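# Seat both lids on their matching boxes using suction

## Task

Set the large lid onto the large box and the small lid onto the small box, each pressed fully down so it is seated. Both lids must stay in place on their own once the robot is gone, not held there by it. At the end, release suction and pull the tool away.

## Robot and tools

Robot: a single UR12e-type arm with six joints and a vacuum suction cup instead of fingers. The controlled point, called the cup point, is the middle of the cup's rim when nothing touches it, and the cup points along that point's own +z axis. About 4 cm back from the rim the tool gets wider, sticking out up to roughly 9 cm sideways, so leave room for it near box walls. Joint ranges in rad: shoulder pan -3.142 to 3.142, shoulder lift -6.283 to 6.283, elbow 0.000 to 3.142, wrists 1 to 3 each -6.283 to 6.283. The elbow cannot go fully straight.

Frame: the scene origin sits on the table surface under the arm's base. +z is up, and +y is to the left when facing along +x. Positions are in metres and orientation is a quaternion in w,x,y,z order. The base may be tilted, and at long reach the printed position can be a little off. Two cameras, cam_head_left and cam_head_right, each give 672x504 images.

execute_actions: takes "actions", a list holding zero or one item, plus an optional "pictures" boolean (pictures come by default). An empty list only reports the state. {"rows": [[...]], "steps": n} runs a motion of n control steps, n up to 15 (default 15), each step 1/30 s. One row per step; if there are fewer rows than steps, the last row repeats. {"steps": n} without rows is a wait of up to 300 steps, counted from the previous result.

A row is 7 numbers, each in [-1, 1]: dx, dy, dz, rx, ry, rz, suction. The first six are an offset, not a pose: they say where the cup point should go relative to its pose in the most recent result that showed it, expressed in the cup point's own axes (so +z is along the cup direction). If no result in this scene has shown it yet, or for the second and later calls in one reply, the reference is wherever the robot is when the action begins. Every row in an action uses that same reference; rows do not add up. Scale: 1.0 means 0.6 m for dx, dy, dz and 180 degrees for the rotation; rx, ry, rz form one rotation vector. The seventh number controls vacuum: above 0.01 switches it on, 0.01 or less switches it off, and it keeps its last setting. All-zero offsets are not a pause; they pull the arm back to the reference pose.

Each control step, the commanded pose is clamped to within 100 mm and 16 degrees of the measured pose, and damped inverse kinematics favours position over orientation. Commands are smoothed and trail by about 0.17 s, so after a big step the arm may still be short; read the pose in the result and send the remainder.

move: "target" is one row in the same format, frame and reference as above (an offset, plus the suction value, which is applied at the start). "speed" is the top path speed in m/s, 0.002 to 0.5, default 0.25; rotation is capped at twice that in rad/s. The straight path takes 0.5 to 10 s and is cut off after 10 s. It turns the short way round and does not avoid obstacles; actual speed can overshoot, mostly near full reach. "stop_force" (optional, 13 to 80 N, not allowed in the first 0.2 s of a scene) ends the path when the wrist sensor feels that much extra push opposing the motion for two steps; the arm backs up two steps and holds. Force is judged along the line to the target in the starting axes, so don't rely on it in moves that rotate. Leave it out when moving away from something you are pressing on. The press can briefly exceed stop_force and fast contact can still fault, so approach very slowly. The result has a "move:" line: done, off_target, moving, held, fault or contact, plus limits=paced (pose clipped) or limits=held (some steps blocked), and the distance left to the target.

wait: "seconds" 0 to 10; sends nothing new. zoom_image: "camera" (cam_head_left or cam_head_right) and "region" [x0, y0, x1, y1] in image pixels from the top-left, at most 504x504. read_manual: only licence texts. finished_scene: "scene" number; ends the scene for good and grades it.

Result lines: state gives cup point pose and velocities; "Hand target" is where the controller is heading; "pose unreachable" and HELD mean the clearance check changed or dropped part of a command (a mount under the base counts as arm). Joint torques are rough, offset and noisy. Wrist force and torque are in the cup point's axes; pressing on a surface reads as force pointing back into the arm. Offsets up to about 5.5 N, noise up to 3.4 N, saturation near 100 N; "no reading" is normal at start. suction_measured near 0 means no seal, 0.83 or more means airtight; part_present turns 1 at 0.50 and back to 0 below 0.45. MOTOR HOT appears at 70 °C; at 85 °C the brakes lock for a while.

Gripping: the rim is 36 mm wide and must sit flat all round on a smooth face, away from holes, seams or edges. Under vacuum the cup shrinks, so a held lid rides up to 12 mm nearer the tool. To release, set the lid down on its support, then turn suction off; the cup may still touch until it is 15 mm away. If it seals to the table, switch suction off to free it.

Avoid: contact torque at a joint's load limit (pan and lift 287, elbow 130, wrists 46.9 N m) or 150 N of outside force, either of which halts the arm for 10 s. The arm is stiff, so aiming even slightly beyond a firm contact can fault. Don't drop, slam or hard-push things, and never knock anything off the table. Loose objects may occasionally get nudged. The simulation keeps running while you reply.

Each tool is called after "Request:" as name([rows], argument=value, ...), one row to a line, values as JSON.

## Session

Request:
execute_actions(actions=[])

Scene clock: 0.00 s of 6200.00 s.
end_effector_position=(+0.6285, +0.0283, +0.2580) suction_measured=0.00 part_present=0 end_effector_quat_wxyz=(-0.001, -0.023, +1.000, +0.000) end_effector_velocity=(-0.000, -0.001, +0.001) end_effector_angular_velocity=(-0.000, -0.001, -0.002)
Joint positions: [-0.28  -1.558  2.144 -2.157 -1.571  2.861]
Joint velocities: [-0.001 -0.001  0.001 -0.     0.     0.001]
Joint torques (N m, as the arm reports them, + toward a larger angle): no reading
Motor temperatures (°C, as the motors report them): [22 23 24 32 35 30]
Wrist force (N, on the end effector, along its own x y z axes, offset not removed): no reading
Wrist torque (N m, same axes, about the end effector's origin, offset not removed): no reading
Hand target: +0.629, +0.028, +0.258; -0.001, -0.023, +1.000, +0.000

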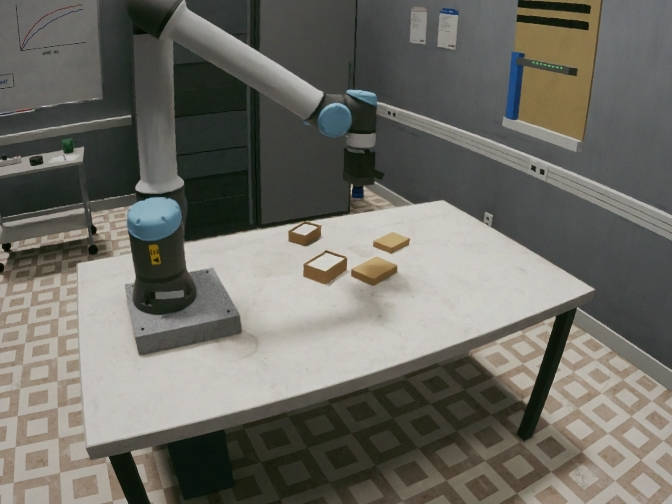

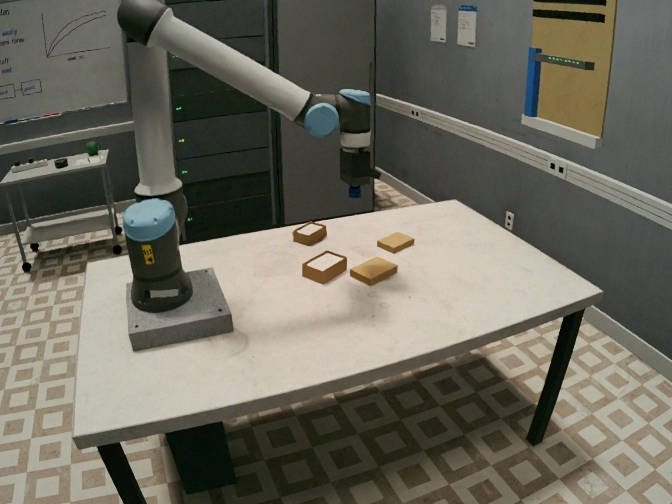

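Request:
zoom_image(camera="cam_head_left", region=[270,200,430,310])

Region (270, 200, 430, 310) of cam_head_left's 672x504 image, scaled by 3.150, with more detail than that image has; it fills the top 346 rows of this view, and the rest is white.

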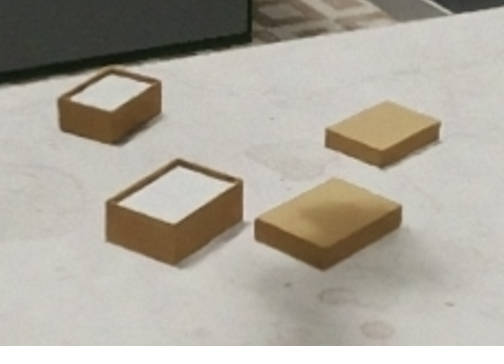

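Request:
move(target=[-0.069,-0.063,0.355,0,0,-0.117,0], speed=0.2)

Request:
zoom_image(camera="cam_head_left", region=[330,220,430,300])

Request:
zoom_image(camera="cam_head_right", region=[330,220,430,300])

Scene clock: 21.53 s of 6200.00 s.
end_effector_position=(+0.6713, -0.0075, +0.0453) suction_measured=0.00 part_present=0 end_effector_quat_wxyz=(-0.001, -0.205, +0.979, +0.000) end_effector_velocity=(+0.002, -0.002, -0.001) end_effector_angular_velocity=(-0.002, -0.003, +0.005)
Joint positions: [-0.318 -1.192  2.206 -2.585 -1.571  2.456]
Joint velocities: [-0.001  0.005 -0.002 -0.006 -0.001 -0.006]
Joint torques (N m, as the arm reports them, + toward a larger angle): [-15.96 -45.3  -32.14  -8.29   1.71  -2.9 ]
Motor temperatures (°C, as the motors report them): [22 23 24 32 35 30]
Wrist force (N, on the end effector, along its own x y z axes, offset not removed): [-0.5 1.1 -0.2]
Wrist torque (N m, same axes, about the end effector's origin, offset not removed): [0.20 -0.09 0.09]
Hand target: +0.671, -0.008, +0.045; -0.001, -0.205, +0.979, +0.000
Off the commanded pose: 0.000 m, 0 deg.
After step 90, 16.77 s passed at rest.
move: done

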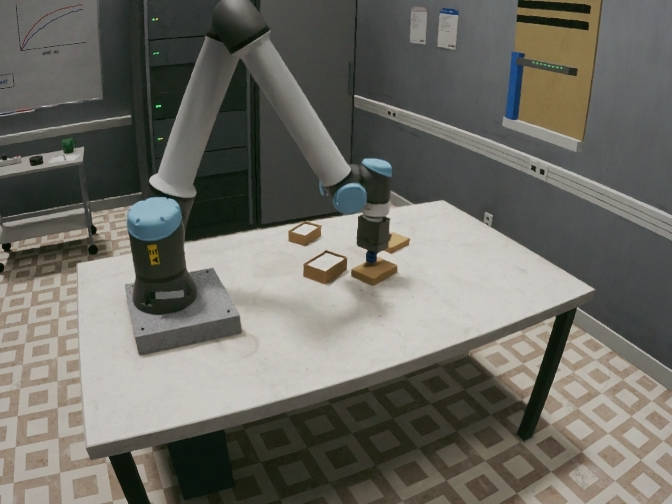

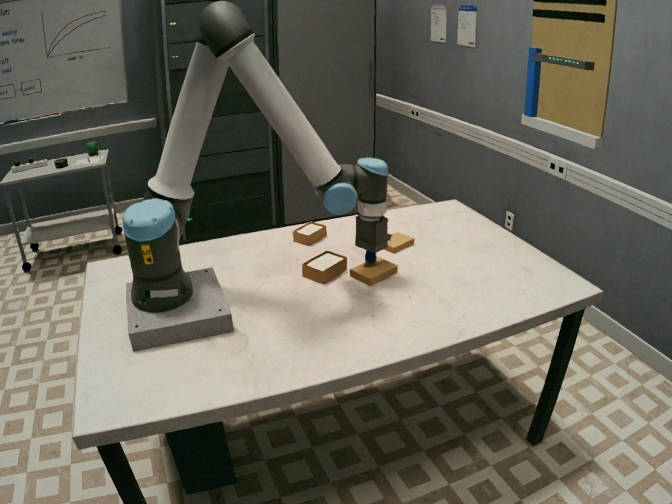

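Region (330, 220, 430, 300) of cam_head_left's 672x504 image, scaled by 5.040, with more detail than that image has; it fills the top 403 rows of this view, and the rest is white.

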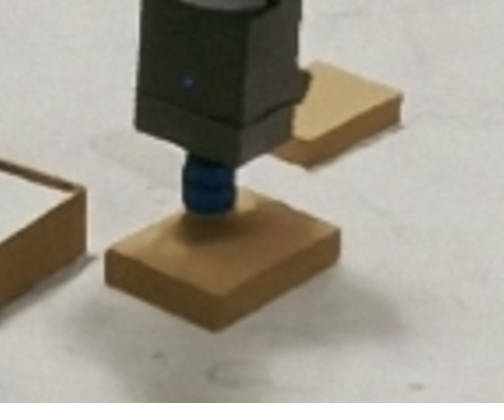

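Region (330, 220, 430, 300) of cam_head_right's 672x504 image, scaled by 5.040, with more detail than that image has; it fills the top 403 rows of this view, and the rest is white.

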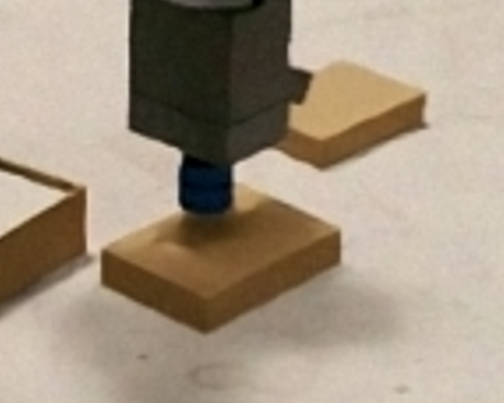

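Request:
move(target=[-0.009,-0.011,0.017,0,0,0,0], speed=0.05)

Request:
move(target=[0,0,0.04,0,0,0,1], speed=0.01, stop_force=15)

Request:
move(target=[0,0,-0.12,0,0,0,1], speed=0.08)

Request:
zoom_image(camera="cam_head_left", region=[290,210,430,300])

Scene clock: 32.33 s of 6200.00 s.
end_effector_position=(+0.6786, -0.0112, +0.0354) suction_measured=0.00 part_present=0 end_effector_quat_wxyz=(-0.001, -0.205, +0.979, +0.000) end_effector_velocity=(+0.003, -0.001, -0.002) end_effector_angular_velocity=(+0.000, -0.001, -0.000)
Joint positions: [-0.32  -1.167  2.195 -2.599 -1.571  2.454]
Joint velocities: [-0.     0.006 -0.005 -0.003  0.     0.   ]
Joint torques (N m, as the arm reports them, + toward a larger angle): [-16.27 -46.05 -32.26  -7.94   0.23  -2.54]
Motor temperatures (°C, as the motors report them): [22 23 24 32 35 30]
Wrist force (N, on the end effector, along its own x y z axes, offset not removed): [-1.0 0.1 -5.5]
Wrist torque (N m, same axes, about the end effector's origin, offset not removed): [0.24 -0.08 0.10]
Hand target: +0.679, -0.011, +0.035; -0.001, -0.205, +0.979, +0.000
Off the commanded pose: 0.000 m, 0 deg.
After step 90, 7.00 s passed at rest.
move: done

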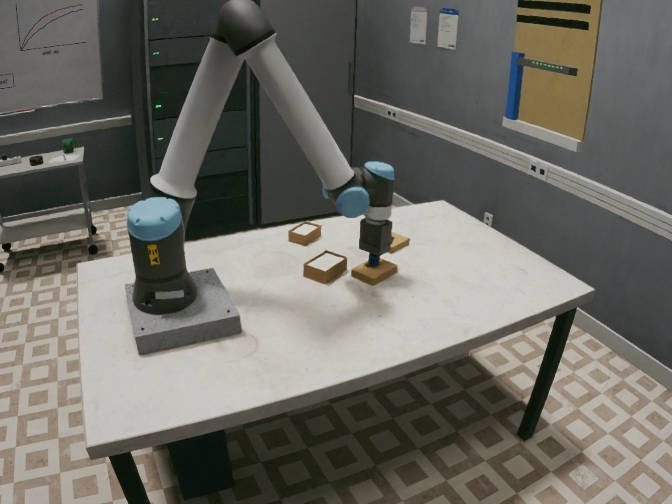

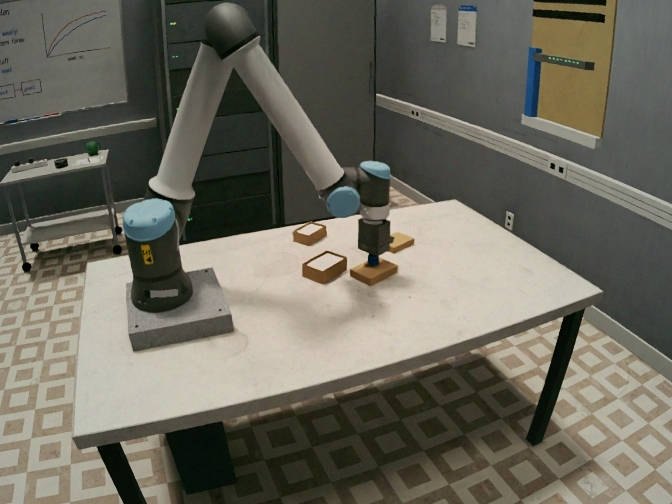

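Scene clock: 34.80 s of 6200.00 s.
end_effector_position=(+0.6787, -0.0113, +0.0150) suction_measured=0.94 part_present=1 end_effector_quat_wxyz=(-0.001, -0.205, +0.979, +0.000) end_effector_velocity=(-0.001, +0.000, +0.002) end_effector_angular_velocity=(+0.001, +0.003, -0.002)
Joint positions: [-0.32  -1.131  2.199 -2.639 -1.571  2.454]
Joint velocities: [-0.    -0.004  0.     0.007  0.001  0.002]
Joint torques (N m, as the arm reports them, + toward a larger angle): [  1.92 -46.99  -2.57   4.89   0.     1.25]
Motor temperatures (°C, as the motors report them): [22 23 24 32 35 30]
Wrist force (N, on the end effector, along its own x y z axes, offset not removed): [-3.3 3.6 -36.0]
Wrist torque (N m, same axes, about the end effector's origin, offset not removed): [0.63 0.13 0.07]
Hand target: +0.679, -0.011, +0.015; -0.001, -0.205, +0.979, +0.000
Off the commanded pose: 0.004 m, 0 deg.
move: contact

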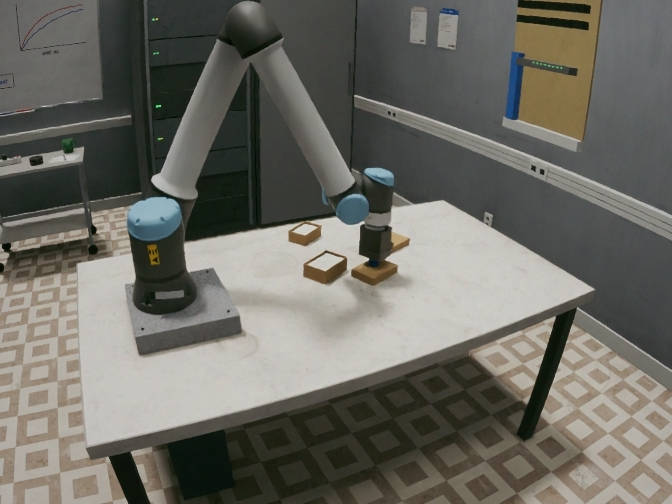

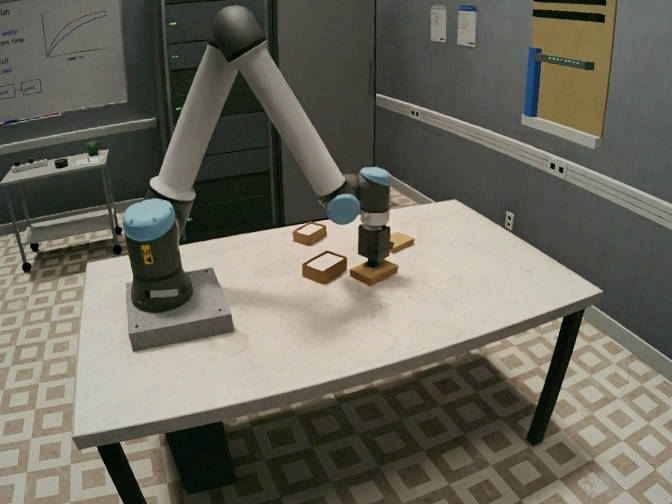

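Scene clock: 36.20 s of 6200.00 s.
end_effector_position=(+0.6788, -0.0112, +0.0867) suction_measured=0.94 part_present=1 end_effector_quat_wxyz=(-0.001, -0.205, +0.979, +0.000) end_effector_velocity=(-0.000, -0.000, +0.002) end_effector_angular_velocity=(+0.000, +0.001, +0.000)
Joint positions: [-0.32  -1.252  2.177 -2.497 -1.571  2.454]
Joint velocities: [-0.    -0.004 -0.001  0.006 -0.    -0.   ]
Joint torques (N m, as the arm reports them, + toward a larger angle): [ -3.87 -63.49 -36.3    0.     0.35  -0.03]
Motor temperatures (°C, as the motors report them): [22 23 24 32 35 30]
Wrist force (N, on the end effector, along its own x y z axes, offset not removed): [-3.4 0.4 0.4]
Wrist torque (N m, same axes, about the end effector's origin, offset not removed): [0.29 0.66 0.19]
Hand target: +0.679, -0.011, +0.087; -0.001, -0.205, +0.979, +0.000
Off the commanded pose: 0.000 m, 0 deg.
move: done

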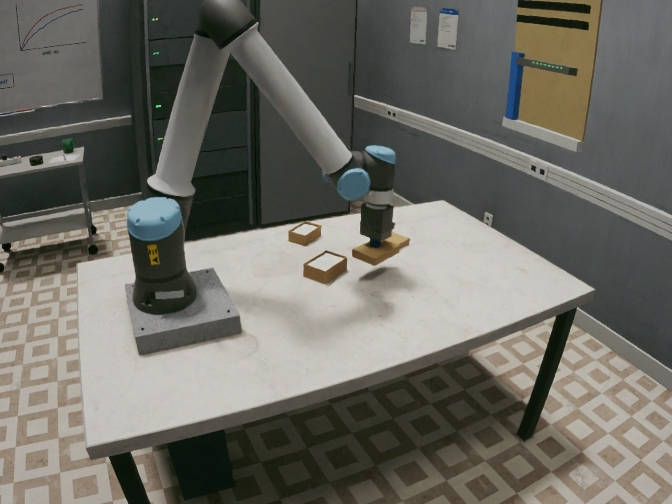

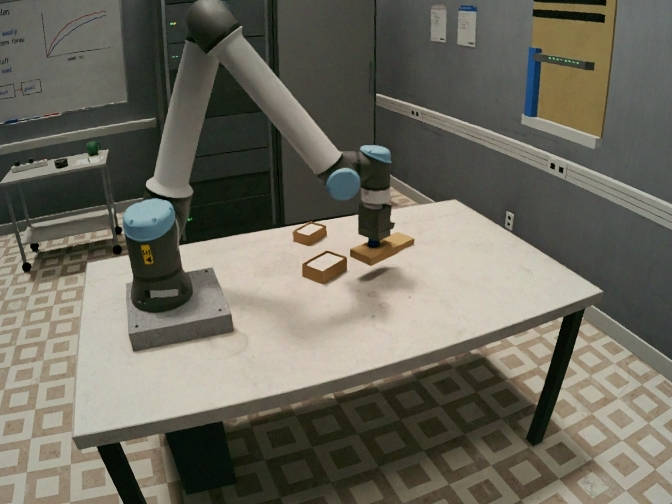

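Region (290, 210, 430, 300) of cam_head_left's 672x504 image, scaled by 3.600, with more detail than that image has; it fills the top 324 rows of this view, and the rest is white.

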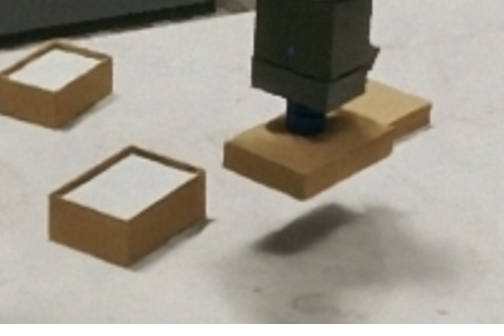

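Request:
move(target=[0.147,0.183,0.015,0,0,-0.02,1], speed=0.1)

Request:
zoom_image(camera="cam_head_left", region=[285,225,375,295])

Request:
zoom_image(camera="cam_head_right", region=[285,225,375,295])

Scene clock: 45.97 s of 6200.00 s.
end_effector_position=(+0.5543, +0.0538, +0.0778) suction_measured=0.94 part_present=1 end_effector_quat_wxyz=(-0.001, -0.235, +0.972, +0.000) end_effector_velocity=(-0.003, +0.001, +0.000) end_effector_angular_velocity=(-0.000, +0.000, +0.002)
Joint positions: [-0.265 -1.391  2.41  -2.591 -1.571  2.446]
Joint velocities: [ 0.001 -0.004  0.005 -0.001 -0.    -0.001]
Joint torques (N m, as the arm reports them, + toward a larger angle): [ 13.18 -48.52 -19.86  -8.44  -1.36   3.48]
Motor temperatures (°C, as the motors report them): [22 23 24 32 35 30]
Wrist force (N, on the end effector, along its own x y z axes, offset not removed): [-2.1 -3.9 -4.1]
Wrist torque (N m, same axes, about the end effector's origin, offset not removed): [-0.51 0.31 0.35]
Hand target: +0.554, +0.054, +0.078; -0.001, -0.235, +0.972, +0.000
Off the commanded pose: 0.000 m, 0 deg.
After step 90, 4.83 s passed at rest.
move: done

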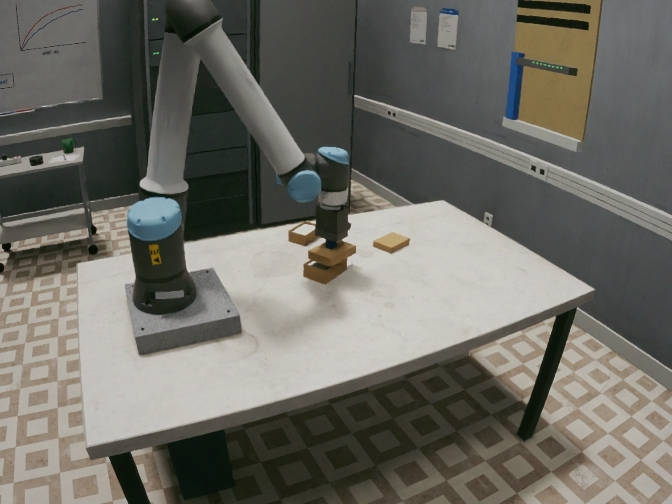

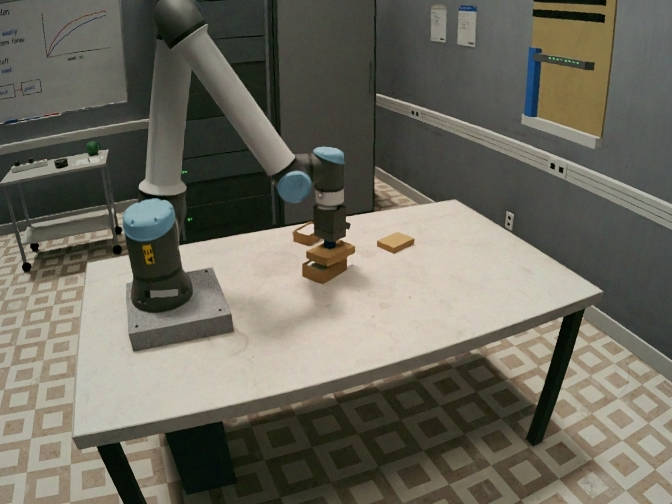

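Region (285, 225, 375, 295) of cam_head_left's 672x504 image, scaled by 5.600, with more detail than that image has.

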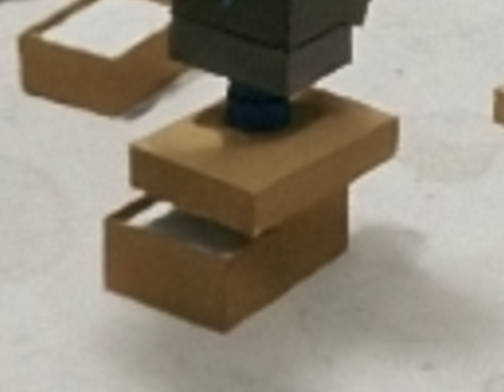

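Region (285, 225, 375, 295) of cam_head_right's 672x504 image, scaled by 5.600, with more detail than that image has.

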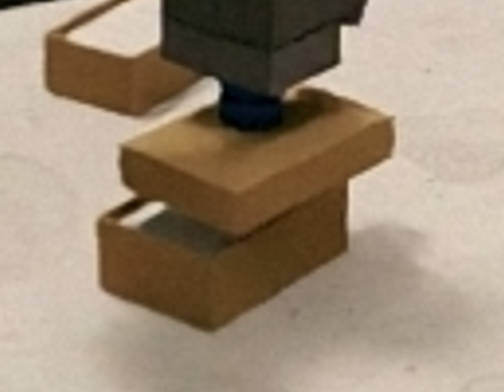

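Request:
move(target=[0.015,0.015,0.015,0,0,0,1], speed=0.03)

Request:
zoom_image(camera="cam_head_left", region=[290,235,360,290])

Request:
zoom_image(camera="cam_head_right", region=[290,235,360,290])

Scene clock: 57.37 s of 6200.00 s.
end_effector_position=(+0.5425, +0.0576, +0.0690) suction_measured=0.94 part_present=1 end_effector_quat_wxyz=(-0.001, -0.235, +0.972, +0.000) end_effector_velocity=(-0.004, +0.001, -0.002) end_effector_angular_velocity=(+0.000, +0.001, +0.001)
Joint positions: [-0.263 -1.387  2.436 -2.619 -1.571  2.448]
Joint velocities: [ 0.001  0.     0.007 -0.006  0.    -0.001]
Joint torques (N m, as the arm reports them, + toward a larger angle): [ 11.4  -29.2  -19.33  -8.39   0.62   3.61]
Motor temperatures (°C, as the motors report them): [22 23 24 32 35 30]
Wrist force (N, on the end effector, along its own x y z axes, offset not removed): [-2.6 2.4 -5.5]
Wrist torque (N m, same axes, about the end effector's origin, offset not removed): [0.54 0.28 0.28]
Hand target: +0.542, +0.058, +0.069; -0.001, -0.235, +0.972, +0.000
Off the commanded pose: 0.000 m, 0 deg.
After step 90, 7.53 s passed at rest.
move: done

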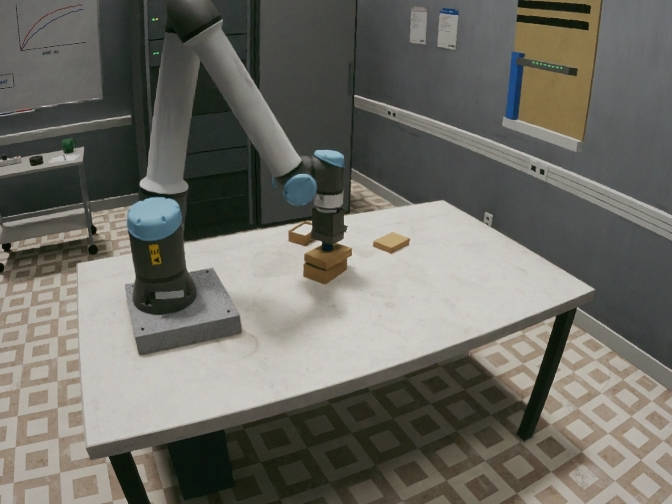

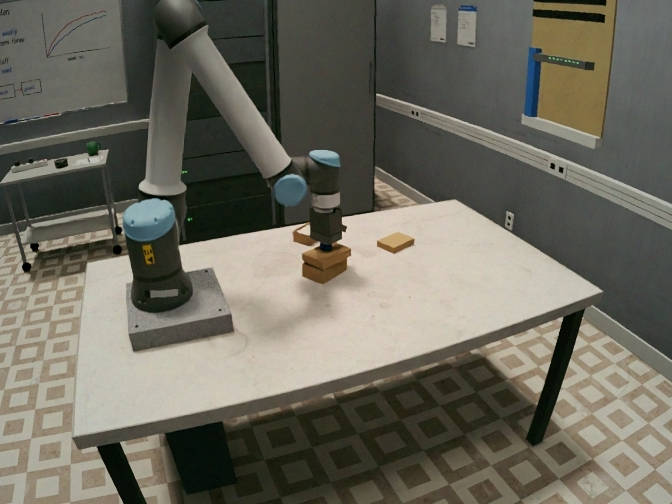

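Region (290, 235, 360, 290) of cam_head_left's 672x504 image, scaled by 7.200, with more detail than that image has; it fills the top 396 rows of this view, and the rest is white.

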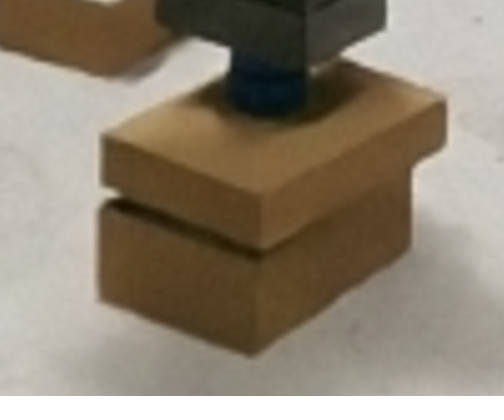

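Region (290, 235, 360, 290) of cam_head_right's 672x504 image, scaled by 7.200, with more detail than that image has; it fills the top 396 rows of this view, and the rest is white.

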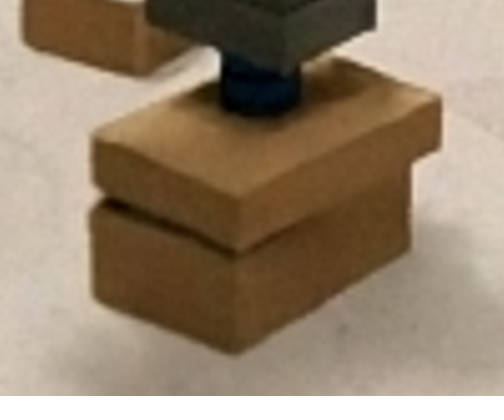

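Request:
move(target=[0.004,0,0,0,0,-0.022,1], speed=0.02)

Request:
zoom_image(camera="cam_head_left", region=[290,235,360,290])

Request:
zoom_image(camera="cam_head_right", region=[290,235,360,290])

Scene clock: 79.70 s of 6200.00 s.
end_effector_position=(+0.5404, +0.0566, +0.0690) suction_measured=0.94 part_present=1 end_effector_quat_wxyz=(-0.001, -0.268, +0.963, +0.000) end_effector_velocity=(-0.000, +0.000, -0.000) end_effector_angular_velocity=(-0.001, +0.001, +0.011)
Joint positions: [-0.266 -1.39   2.44  -2.621 -1.571  2.377]
Joint velocities: [ 0.     0.001  0.001 -0.    -0.001 -0.011]
Joint torques (N m, as the arm reports them, + toward a larger angle): [-15.09 -48.63 -18.63  -8.08  -0.81  -2.14]
Motor temperatures (°C, as the motors report them): [22 23 24 32 35 30]
Wrist force (N, on the end effector, along its own x y z axes, offset not removed): [-0.2 2.8 -3.3]
Wrist torque (N m, same axes, about the end effector's origin, offset not removed): [0.47 -0.15 0.18]
Hand target: +0.540, +0.057, +0.069; -0.001, -0.269, +0.963, +0.000
Off the commanded pose: 0.000 m, 0 deg.
After step 90, 17.37 s passed at rest.
move: done

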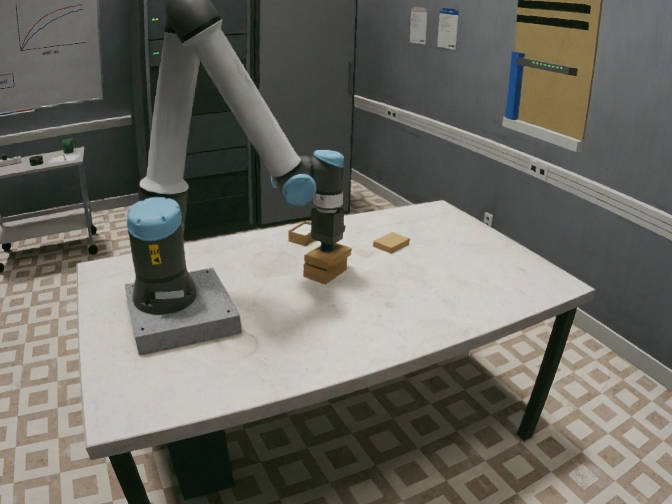

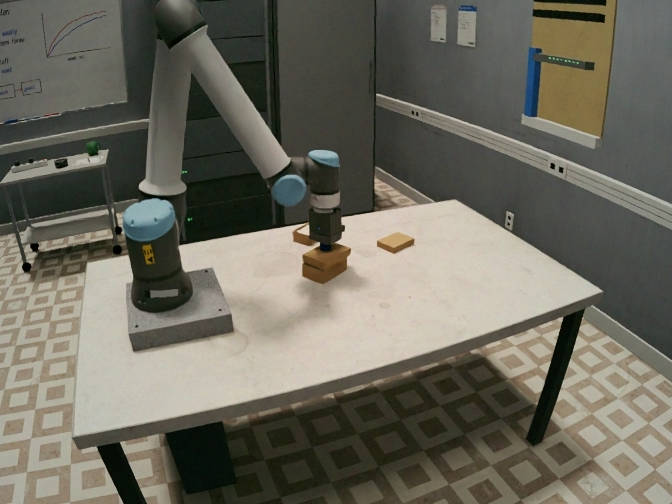

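Region (290, 235, 360, 290) of cam_head_left's 672x504 image, scaled by 7.200, with more detail than that image has; it fills the top 396 rows of this view, and the rest is white.

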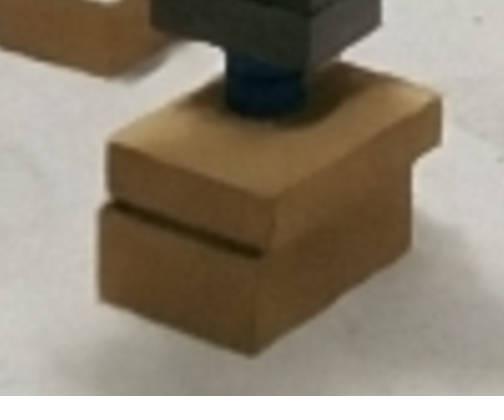

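Region (290, 235, 360, 290) of cam_head_right's 672x504 image, scaled by 7.200, with more detail than that image has; it fills the top 396 rows of this view, and the rest is white.

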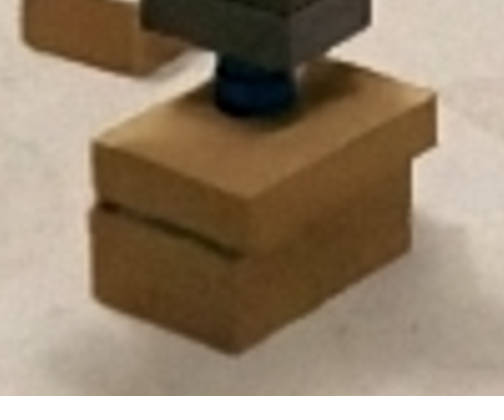

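Request:
move(target=[0.008,0.007,0,0,0,0,1], speed=0.02)

Request:
move(target=[0,0,0.06,0,0,0,1], speed=0.004, stop_force=15)

Request:
zoom_image(camera="cam_head_left", region=[290,235,360,290])

Request:
zoom_image(camera="cam_head_right", region=[290,235,360,290])

Scene clock: 88.90 s of 6200.00 s.
end_effector_position=(+0.5344, +0.0576, +0.0690) suction_measured=0.94 part_present=1 end_effector_quat_wxyz=(-0.001, -0.268, +0.963, +0.000) end_effector_velocity=(-0.002, +0.000, -0.000) end_effector_angular_velocity=(+0.001, -0.000, -0.001)
Joint positions: [-0.267 -1.398  2.45  -2.624 -1.571  2.377]
Joint velocities: [-0.001 -0.002  0.004 -0.002  0.001  0.   ]
Joint torques (N m, as the arm reports them, + toward a larger angle): [-17.01 -48.7  -18.42  -8.37   0.13   3.59]
Motor temperatures (°C, as the motors report them): [22 23 24 32 35 30]
Wrist force (N, on the end effector, along its own x y z axes, offset not removed): [1.3 2.2 -4.9]
Wrist torque (N m, same axes, about the end effector's origin, offset not removed): [0.41 -0.31 0.16]
Hand target: +0.534, +0.058, +0.069; -0.001, -0.268, +0.963, +0.000
Off the commanded pose: 0.000 m, 0 deg.
After step 90, 5.47 s passed at rest.
move: done

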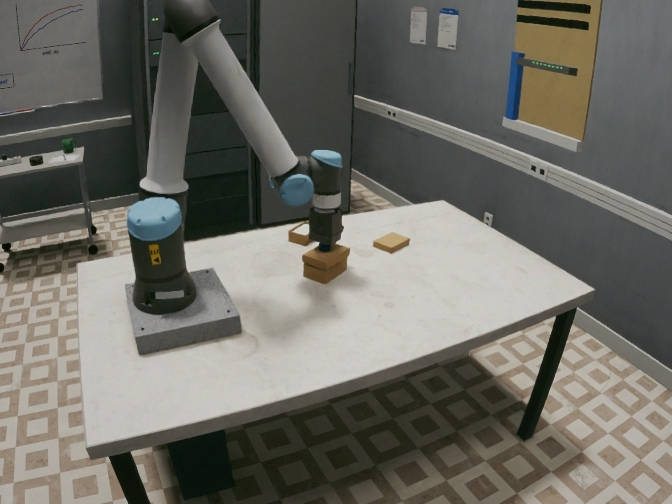

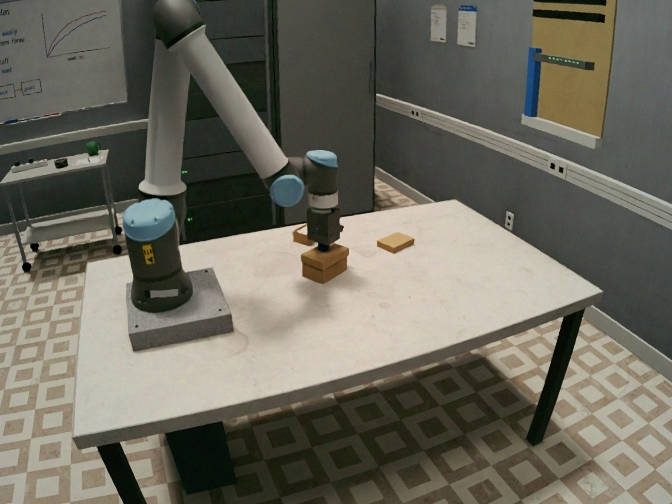

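Scene clock: 91.47 s of 6200.00 s.
end_effector_position=(+0.5344, +0.0576, +0.0602) suction_measured=0.94 part_present=1 end_effector_quat_wxyz=(-0.001, -0.268, +0.963, +0.000) end_effector_velocity=(-0.001, -0.000, +0.001) end_effector_angular_velocity=(-0.000, +0.002, -0.000)
Joint positions: [-0.267 -1.378  2.454 -2.647 -1.571  2.377]
Joint velocities: [-0.    -0.003 -0.     0.005 -0.001  0.   ]
Joint torques (N m, as the arm reports them, + toward a larger angle): [ -9.21 -42.24 -23.18   2.05   0.31   0.  ]
Motor temperatures (°C, as the motors report them): [22 23 24 32 35 30]
Wrist force (N, on the end effector, along its own x y z axes, offset not removed): [1.1 -2.1 -20.3]
Wrist torque (N m, same axes, about the end effector's origin, offset not removed): [-0.37 -0.32 0.03]
Hand target: +0.534, +0.058, +0.060; -0.001, -0.268, +0.963, +0.000
Off the commanded pose: 0.027 m, 0 deg.
move: contact

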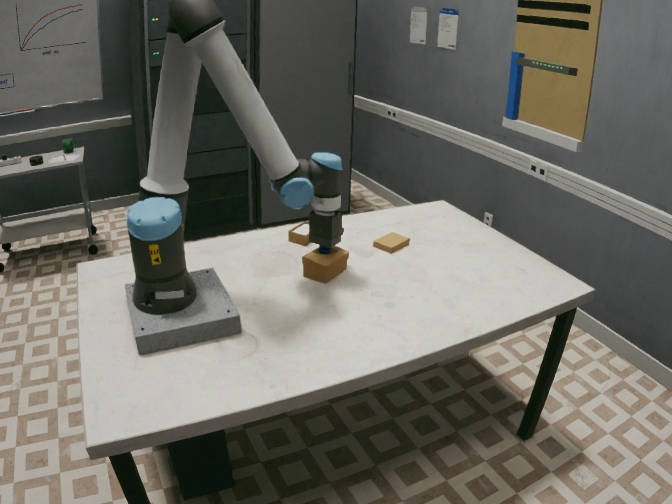

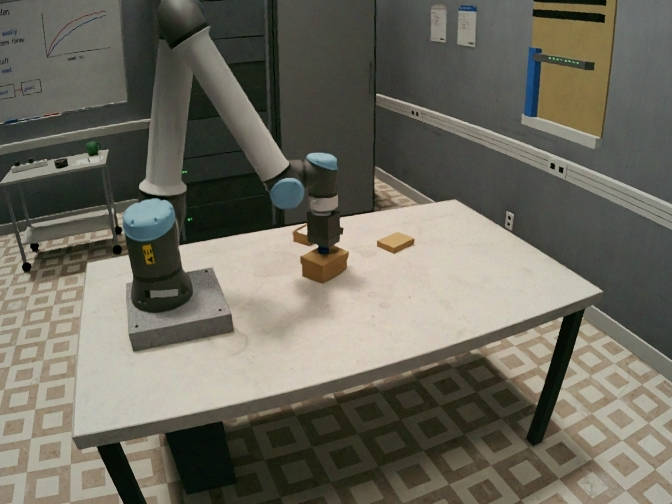

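Region (290, 235, 360, 290) of cam_head_left's 672x504 image, scaled by 7.200, with more detail than that image has; it fills the top 396 rows of this view, and the rest is white.

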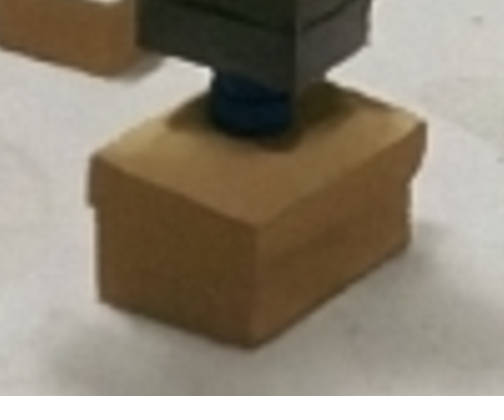

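Region (290, 235, 360, 290) of cam_head_right's 672x504 image, scaled by 7.200, with more detail than that image has; it fills the top 396 rows of this view, and the rest is white.

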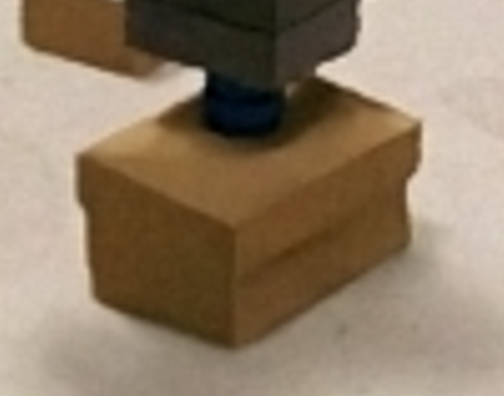

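Possibly engaged; push on.

Request:
move(target=[0,0,0.045,0,0,0,1], speed=0.003, stop_force=22)

Request:
zoom_image(camera="cam_head_left", region=[290,235,360,290])

Scene clock: 97.67 s of 6200.00 s.
end_effector_position=(+0.5345, +0.0576, +0.0572) suction_measured=0.94 part_present=1 end_effector_quat_wxyz=(-0.001, -0.268, +0.963, +0.000) end_effector_velocity=(-0.001, +0.001, -0.000) end_effector_angular_velocity=(+0.001, +0.003, +0.002)
Joint positions: [-0.267 -1.372  2.456 -2.656 -1.571  2.377]
Joint velocities: [ 0.001 -0.001  0.     0.004  0.001 -0.001]
Joint torques (N m, as the arm reports them, + toward a larger angle): [ -9.54 -29.15  -4.37   6.23   0.33   0.04]
Motor temperatures (°C, as the motors report them): [22 23 24 32 35 30]
Wrist force (N, on the end effector, along its own x y z axes, offset not removed): [0.2 -0.1 -45.8]
Wrist torque (N m, same axes, about the end effector's origin, offset not removed): [0.64 0.21 0.28]
Hand target: +0.535, +0.058, +0.057; -0.001, -0.268, +0.963, +0.000
Off the commanded pose: 0.024 m, 0 deg.
After step 90, 1.73 s passed at rest.
move: contact

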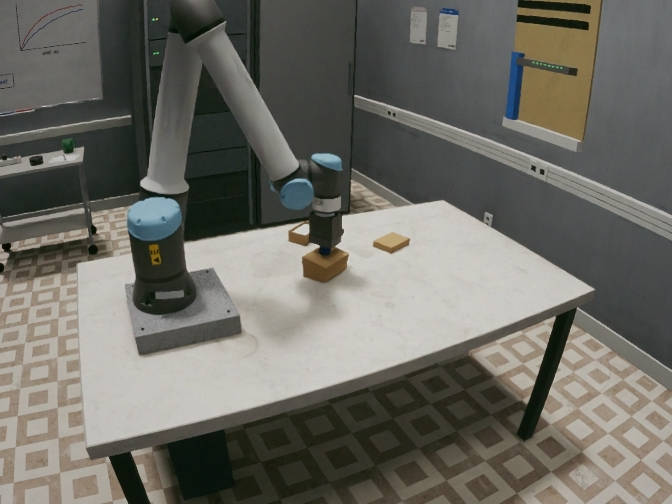

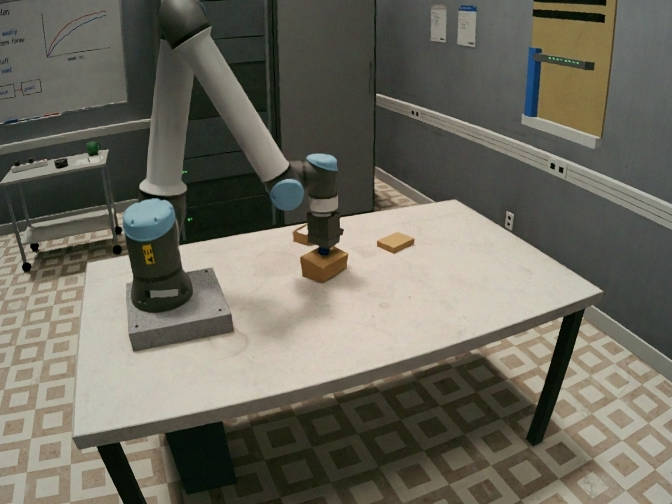

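Region (290, 235, 360, 290) of cam_head_left's 672x504 image, scaled by 7.200, with more detail than that image has; it fills the top 396 rows of this view, and the rest is white.

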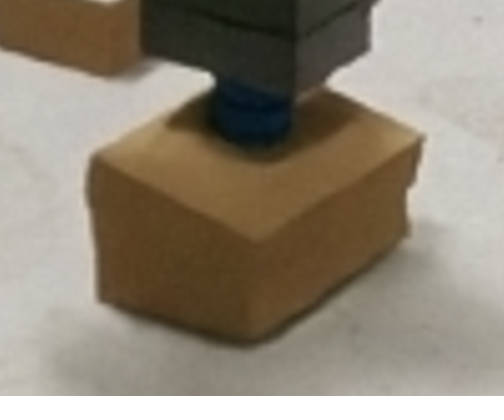

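Request:
move(target=[0,0,-0.009,0,0,0,1], speed=0.006)

Request:
move(target=[0,0.004,0,0,0,0,1], speed=0.004)

Request:
move(target=[0,0,0.05,0,0,0,1], speed=0.004, stop_force=16)

Request:
zoom_image(camera="cam_head_left", region=[290,235,360,290])

Request:
zoom_image(camera="cam_head_right", region=[290,235,360,290])

Scene clock: 107.60 s of 6200.00 s.
end_effector_position=(+0.5345, +0.0576, +0.0624) suction_measured=0.94 part_present=1 end_effector_quat_wxyz=(-0.001, -0.268, +0.963, +0.000) end_effector_velocity=(+0.000, +0.000, +0.001) end_effector_angular_velocity=(+0.000, +0.000, +0.000)
Joint positions: [-0.267 -1.383  2.453 -2.642 -1.571  2.377]
Joint velocities: [ 0.001 -0.003 -0.001  0.005  0.     0.   ]
Joint torques (N m, as the arm reports them, + toward a larger angle): [-10.55 -51.26 -30.5    0.21   0.65  -0.01]
Motor temperatures (°C, as the motors report them): [22 23 24 32 35 30]
Wrist force (N, on the end effector, along its own x y z axes, offset not removed): [0.6 3.5 -6.8]
Wrist torque (N m, same axes, about the end effector's origin, offset not removed): [0.51 -0.21 0.21]
Hand target: +0.535, +0.058, +0.063; -0.001, -0.268, +0.963, +0.000
Off the commanded pose: 0.000 m, 0 deg.
After step 90, 5.83 s passed at rest.
move: done

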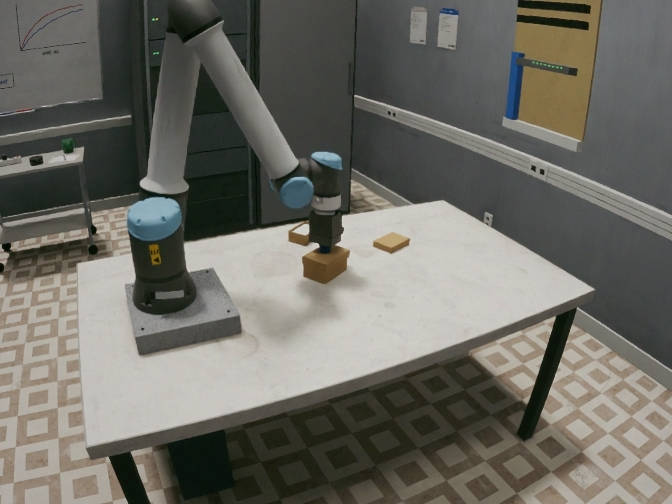

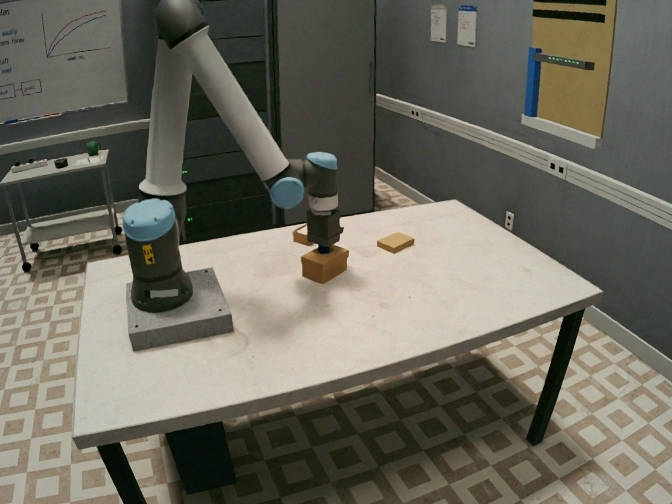

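Scene clock: 108.43 s of 6200.00 s.
end_effector_position=(+0.5333, +0.0596, +0.0624) suction_measured=0.94 part_present=1 end_effector_quat_wxyz=(-0.001, -0.268, +0.963, +0.000) end_effector_velocity=(-0.001, +0.001, +0.001) end_effector_angular_velocity=(-0.001, -0.002, +0.002)
Joint positions: [-0.263 -1.385  2.455 -2.642 -1.571  2.38 ]
Joint velocities: [ 0.001 -0.003  0.002 -0.    -0.    -0.001]
Joint torques (N m, as the arm reports them, + toward a larger angle): [ 11.12 -49.92 -18.09  -8.21   0.63   3.42]
Motor temperatures (°C, as the motors report them): [22 23 24 32 35 30]
Wrist force (N, on the end effector, along its own x y z axes, offset not removed): [4.6 0.7 -1.6]
Wrist torque (N m, same axes, about the end effector's origin, offset not removed): [0.19 -0.86 0.10]
Hand target: +0.533, +0.060, +0.062; -0.001, -0.268, +0.963, +0.000
Off the commanded pose: 0.000 m, 0 deg.
move: done

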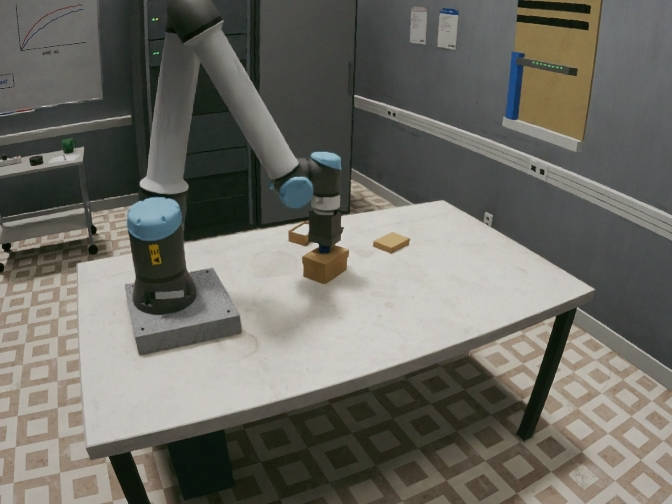

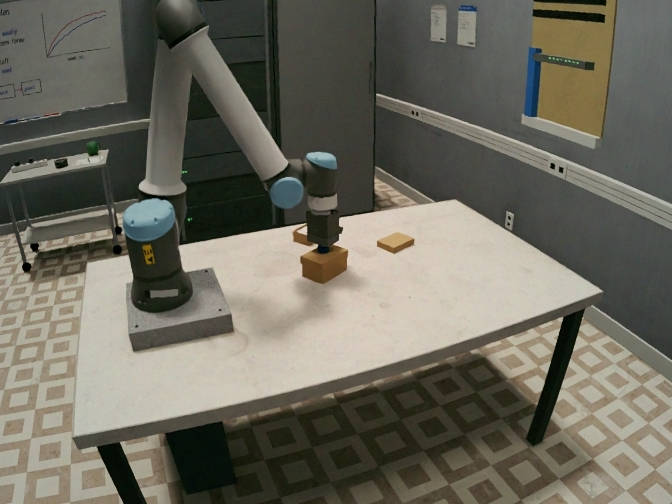

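Scene clock: 114.87 s of 6200.00 s.
end_effector_position=(+0.5333, +0.0595, +0.0383) suction_measured=0.94 part_present=1 end_effector_quat_wxyz=(-0.001, -0.268, +0.963, +0.000) end_effector_velocity=(+0.000, +0.000, +0.001) end_effector_angular_velocity=(+0.001, +0.000, -0.000)
Joint positions: [-0.263 -1.329  2.465 -2.708 -1.571  2.38 ]
Joint velocities: [ 0.    -0.003 -0.002  0.005  0.001  0.   ]
Joint torques (N m, as the arm reports them, + toward a larger angle): [-16.25 -40.17 -11.09   2.82   0.15  -2.8 ]
Motor temperatures (°C, as the motors report them): [22 23 24 32 35 30]
Wrist force (N, on the end effector, along its own x y z axes, offset not removed): [0.8 6.1 -35.5]
Wrist torque (N m, same axes, about the end effector's origin, offset not removed): [1.02 -0.13 0.15]
Hand target: +0.533, +0.060, +0.038; -0.001, -0.268, +0.963, +0.000
Off the commanded pose: 0.006 m, 0 deg.
move: contact

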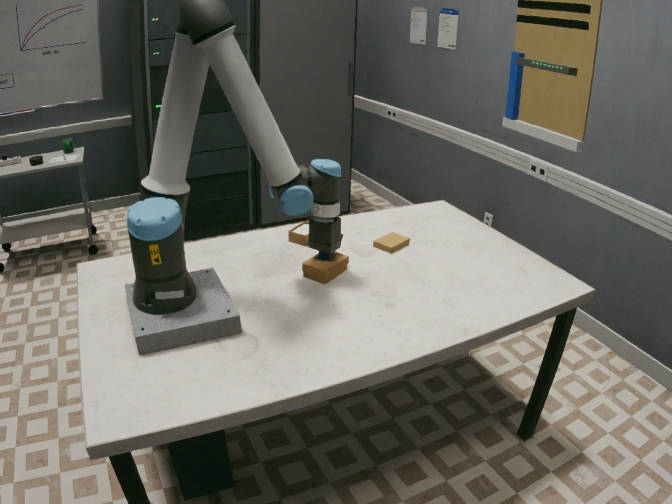

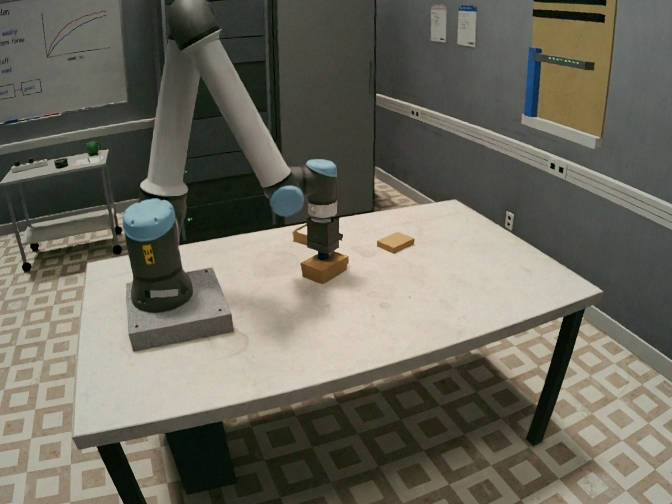

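Region (290, 235, 360, 290) of cam_head_left's 672x504 image, scaled by 7.200, with more detail than that image has; it fills the top 396 rows of this view, and the rest is white.

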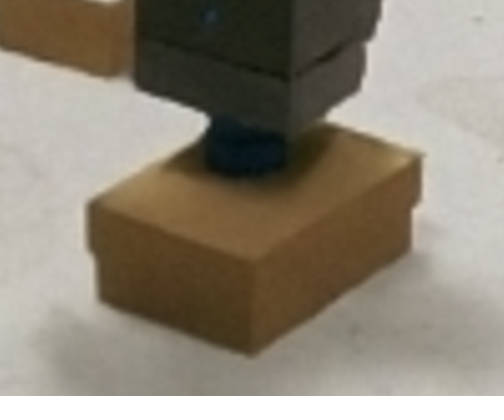

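Region (290, 235, 360, 290) of cam_head_right's 672x504 image, scaled by 7.200, with more detail than that image has; it fills the top 396 rows of this view, and the rest is white.

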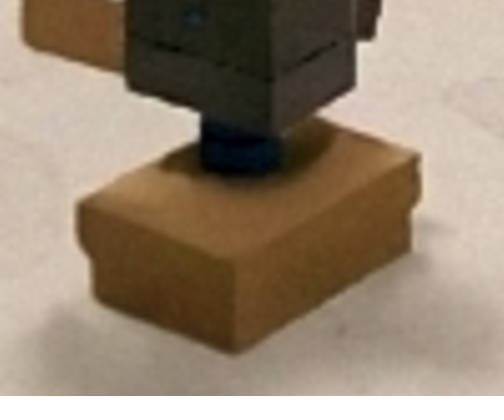

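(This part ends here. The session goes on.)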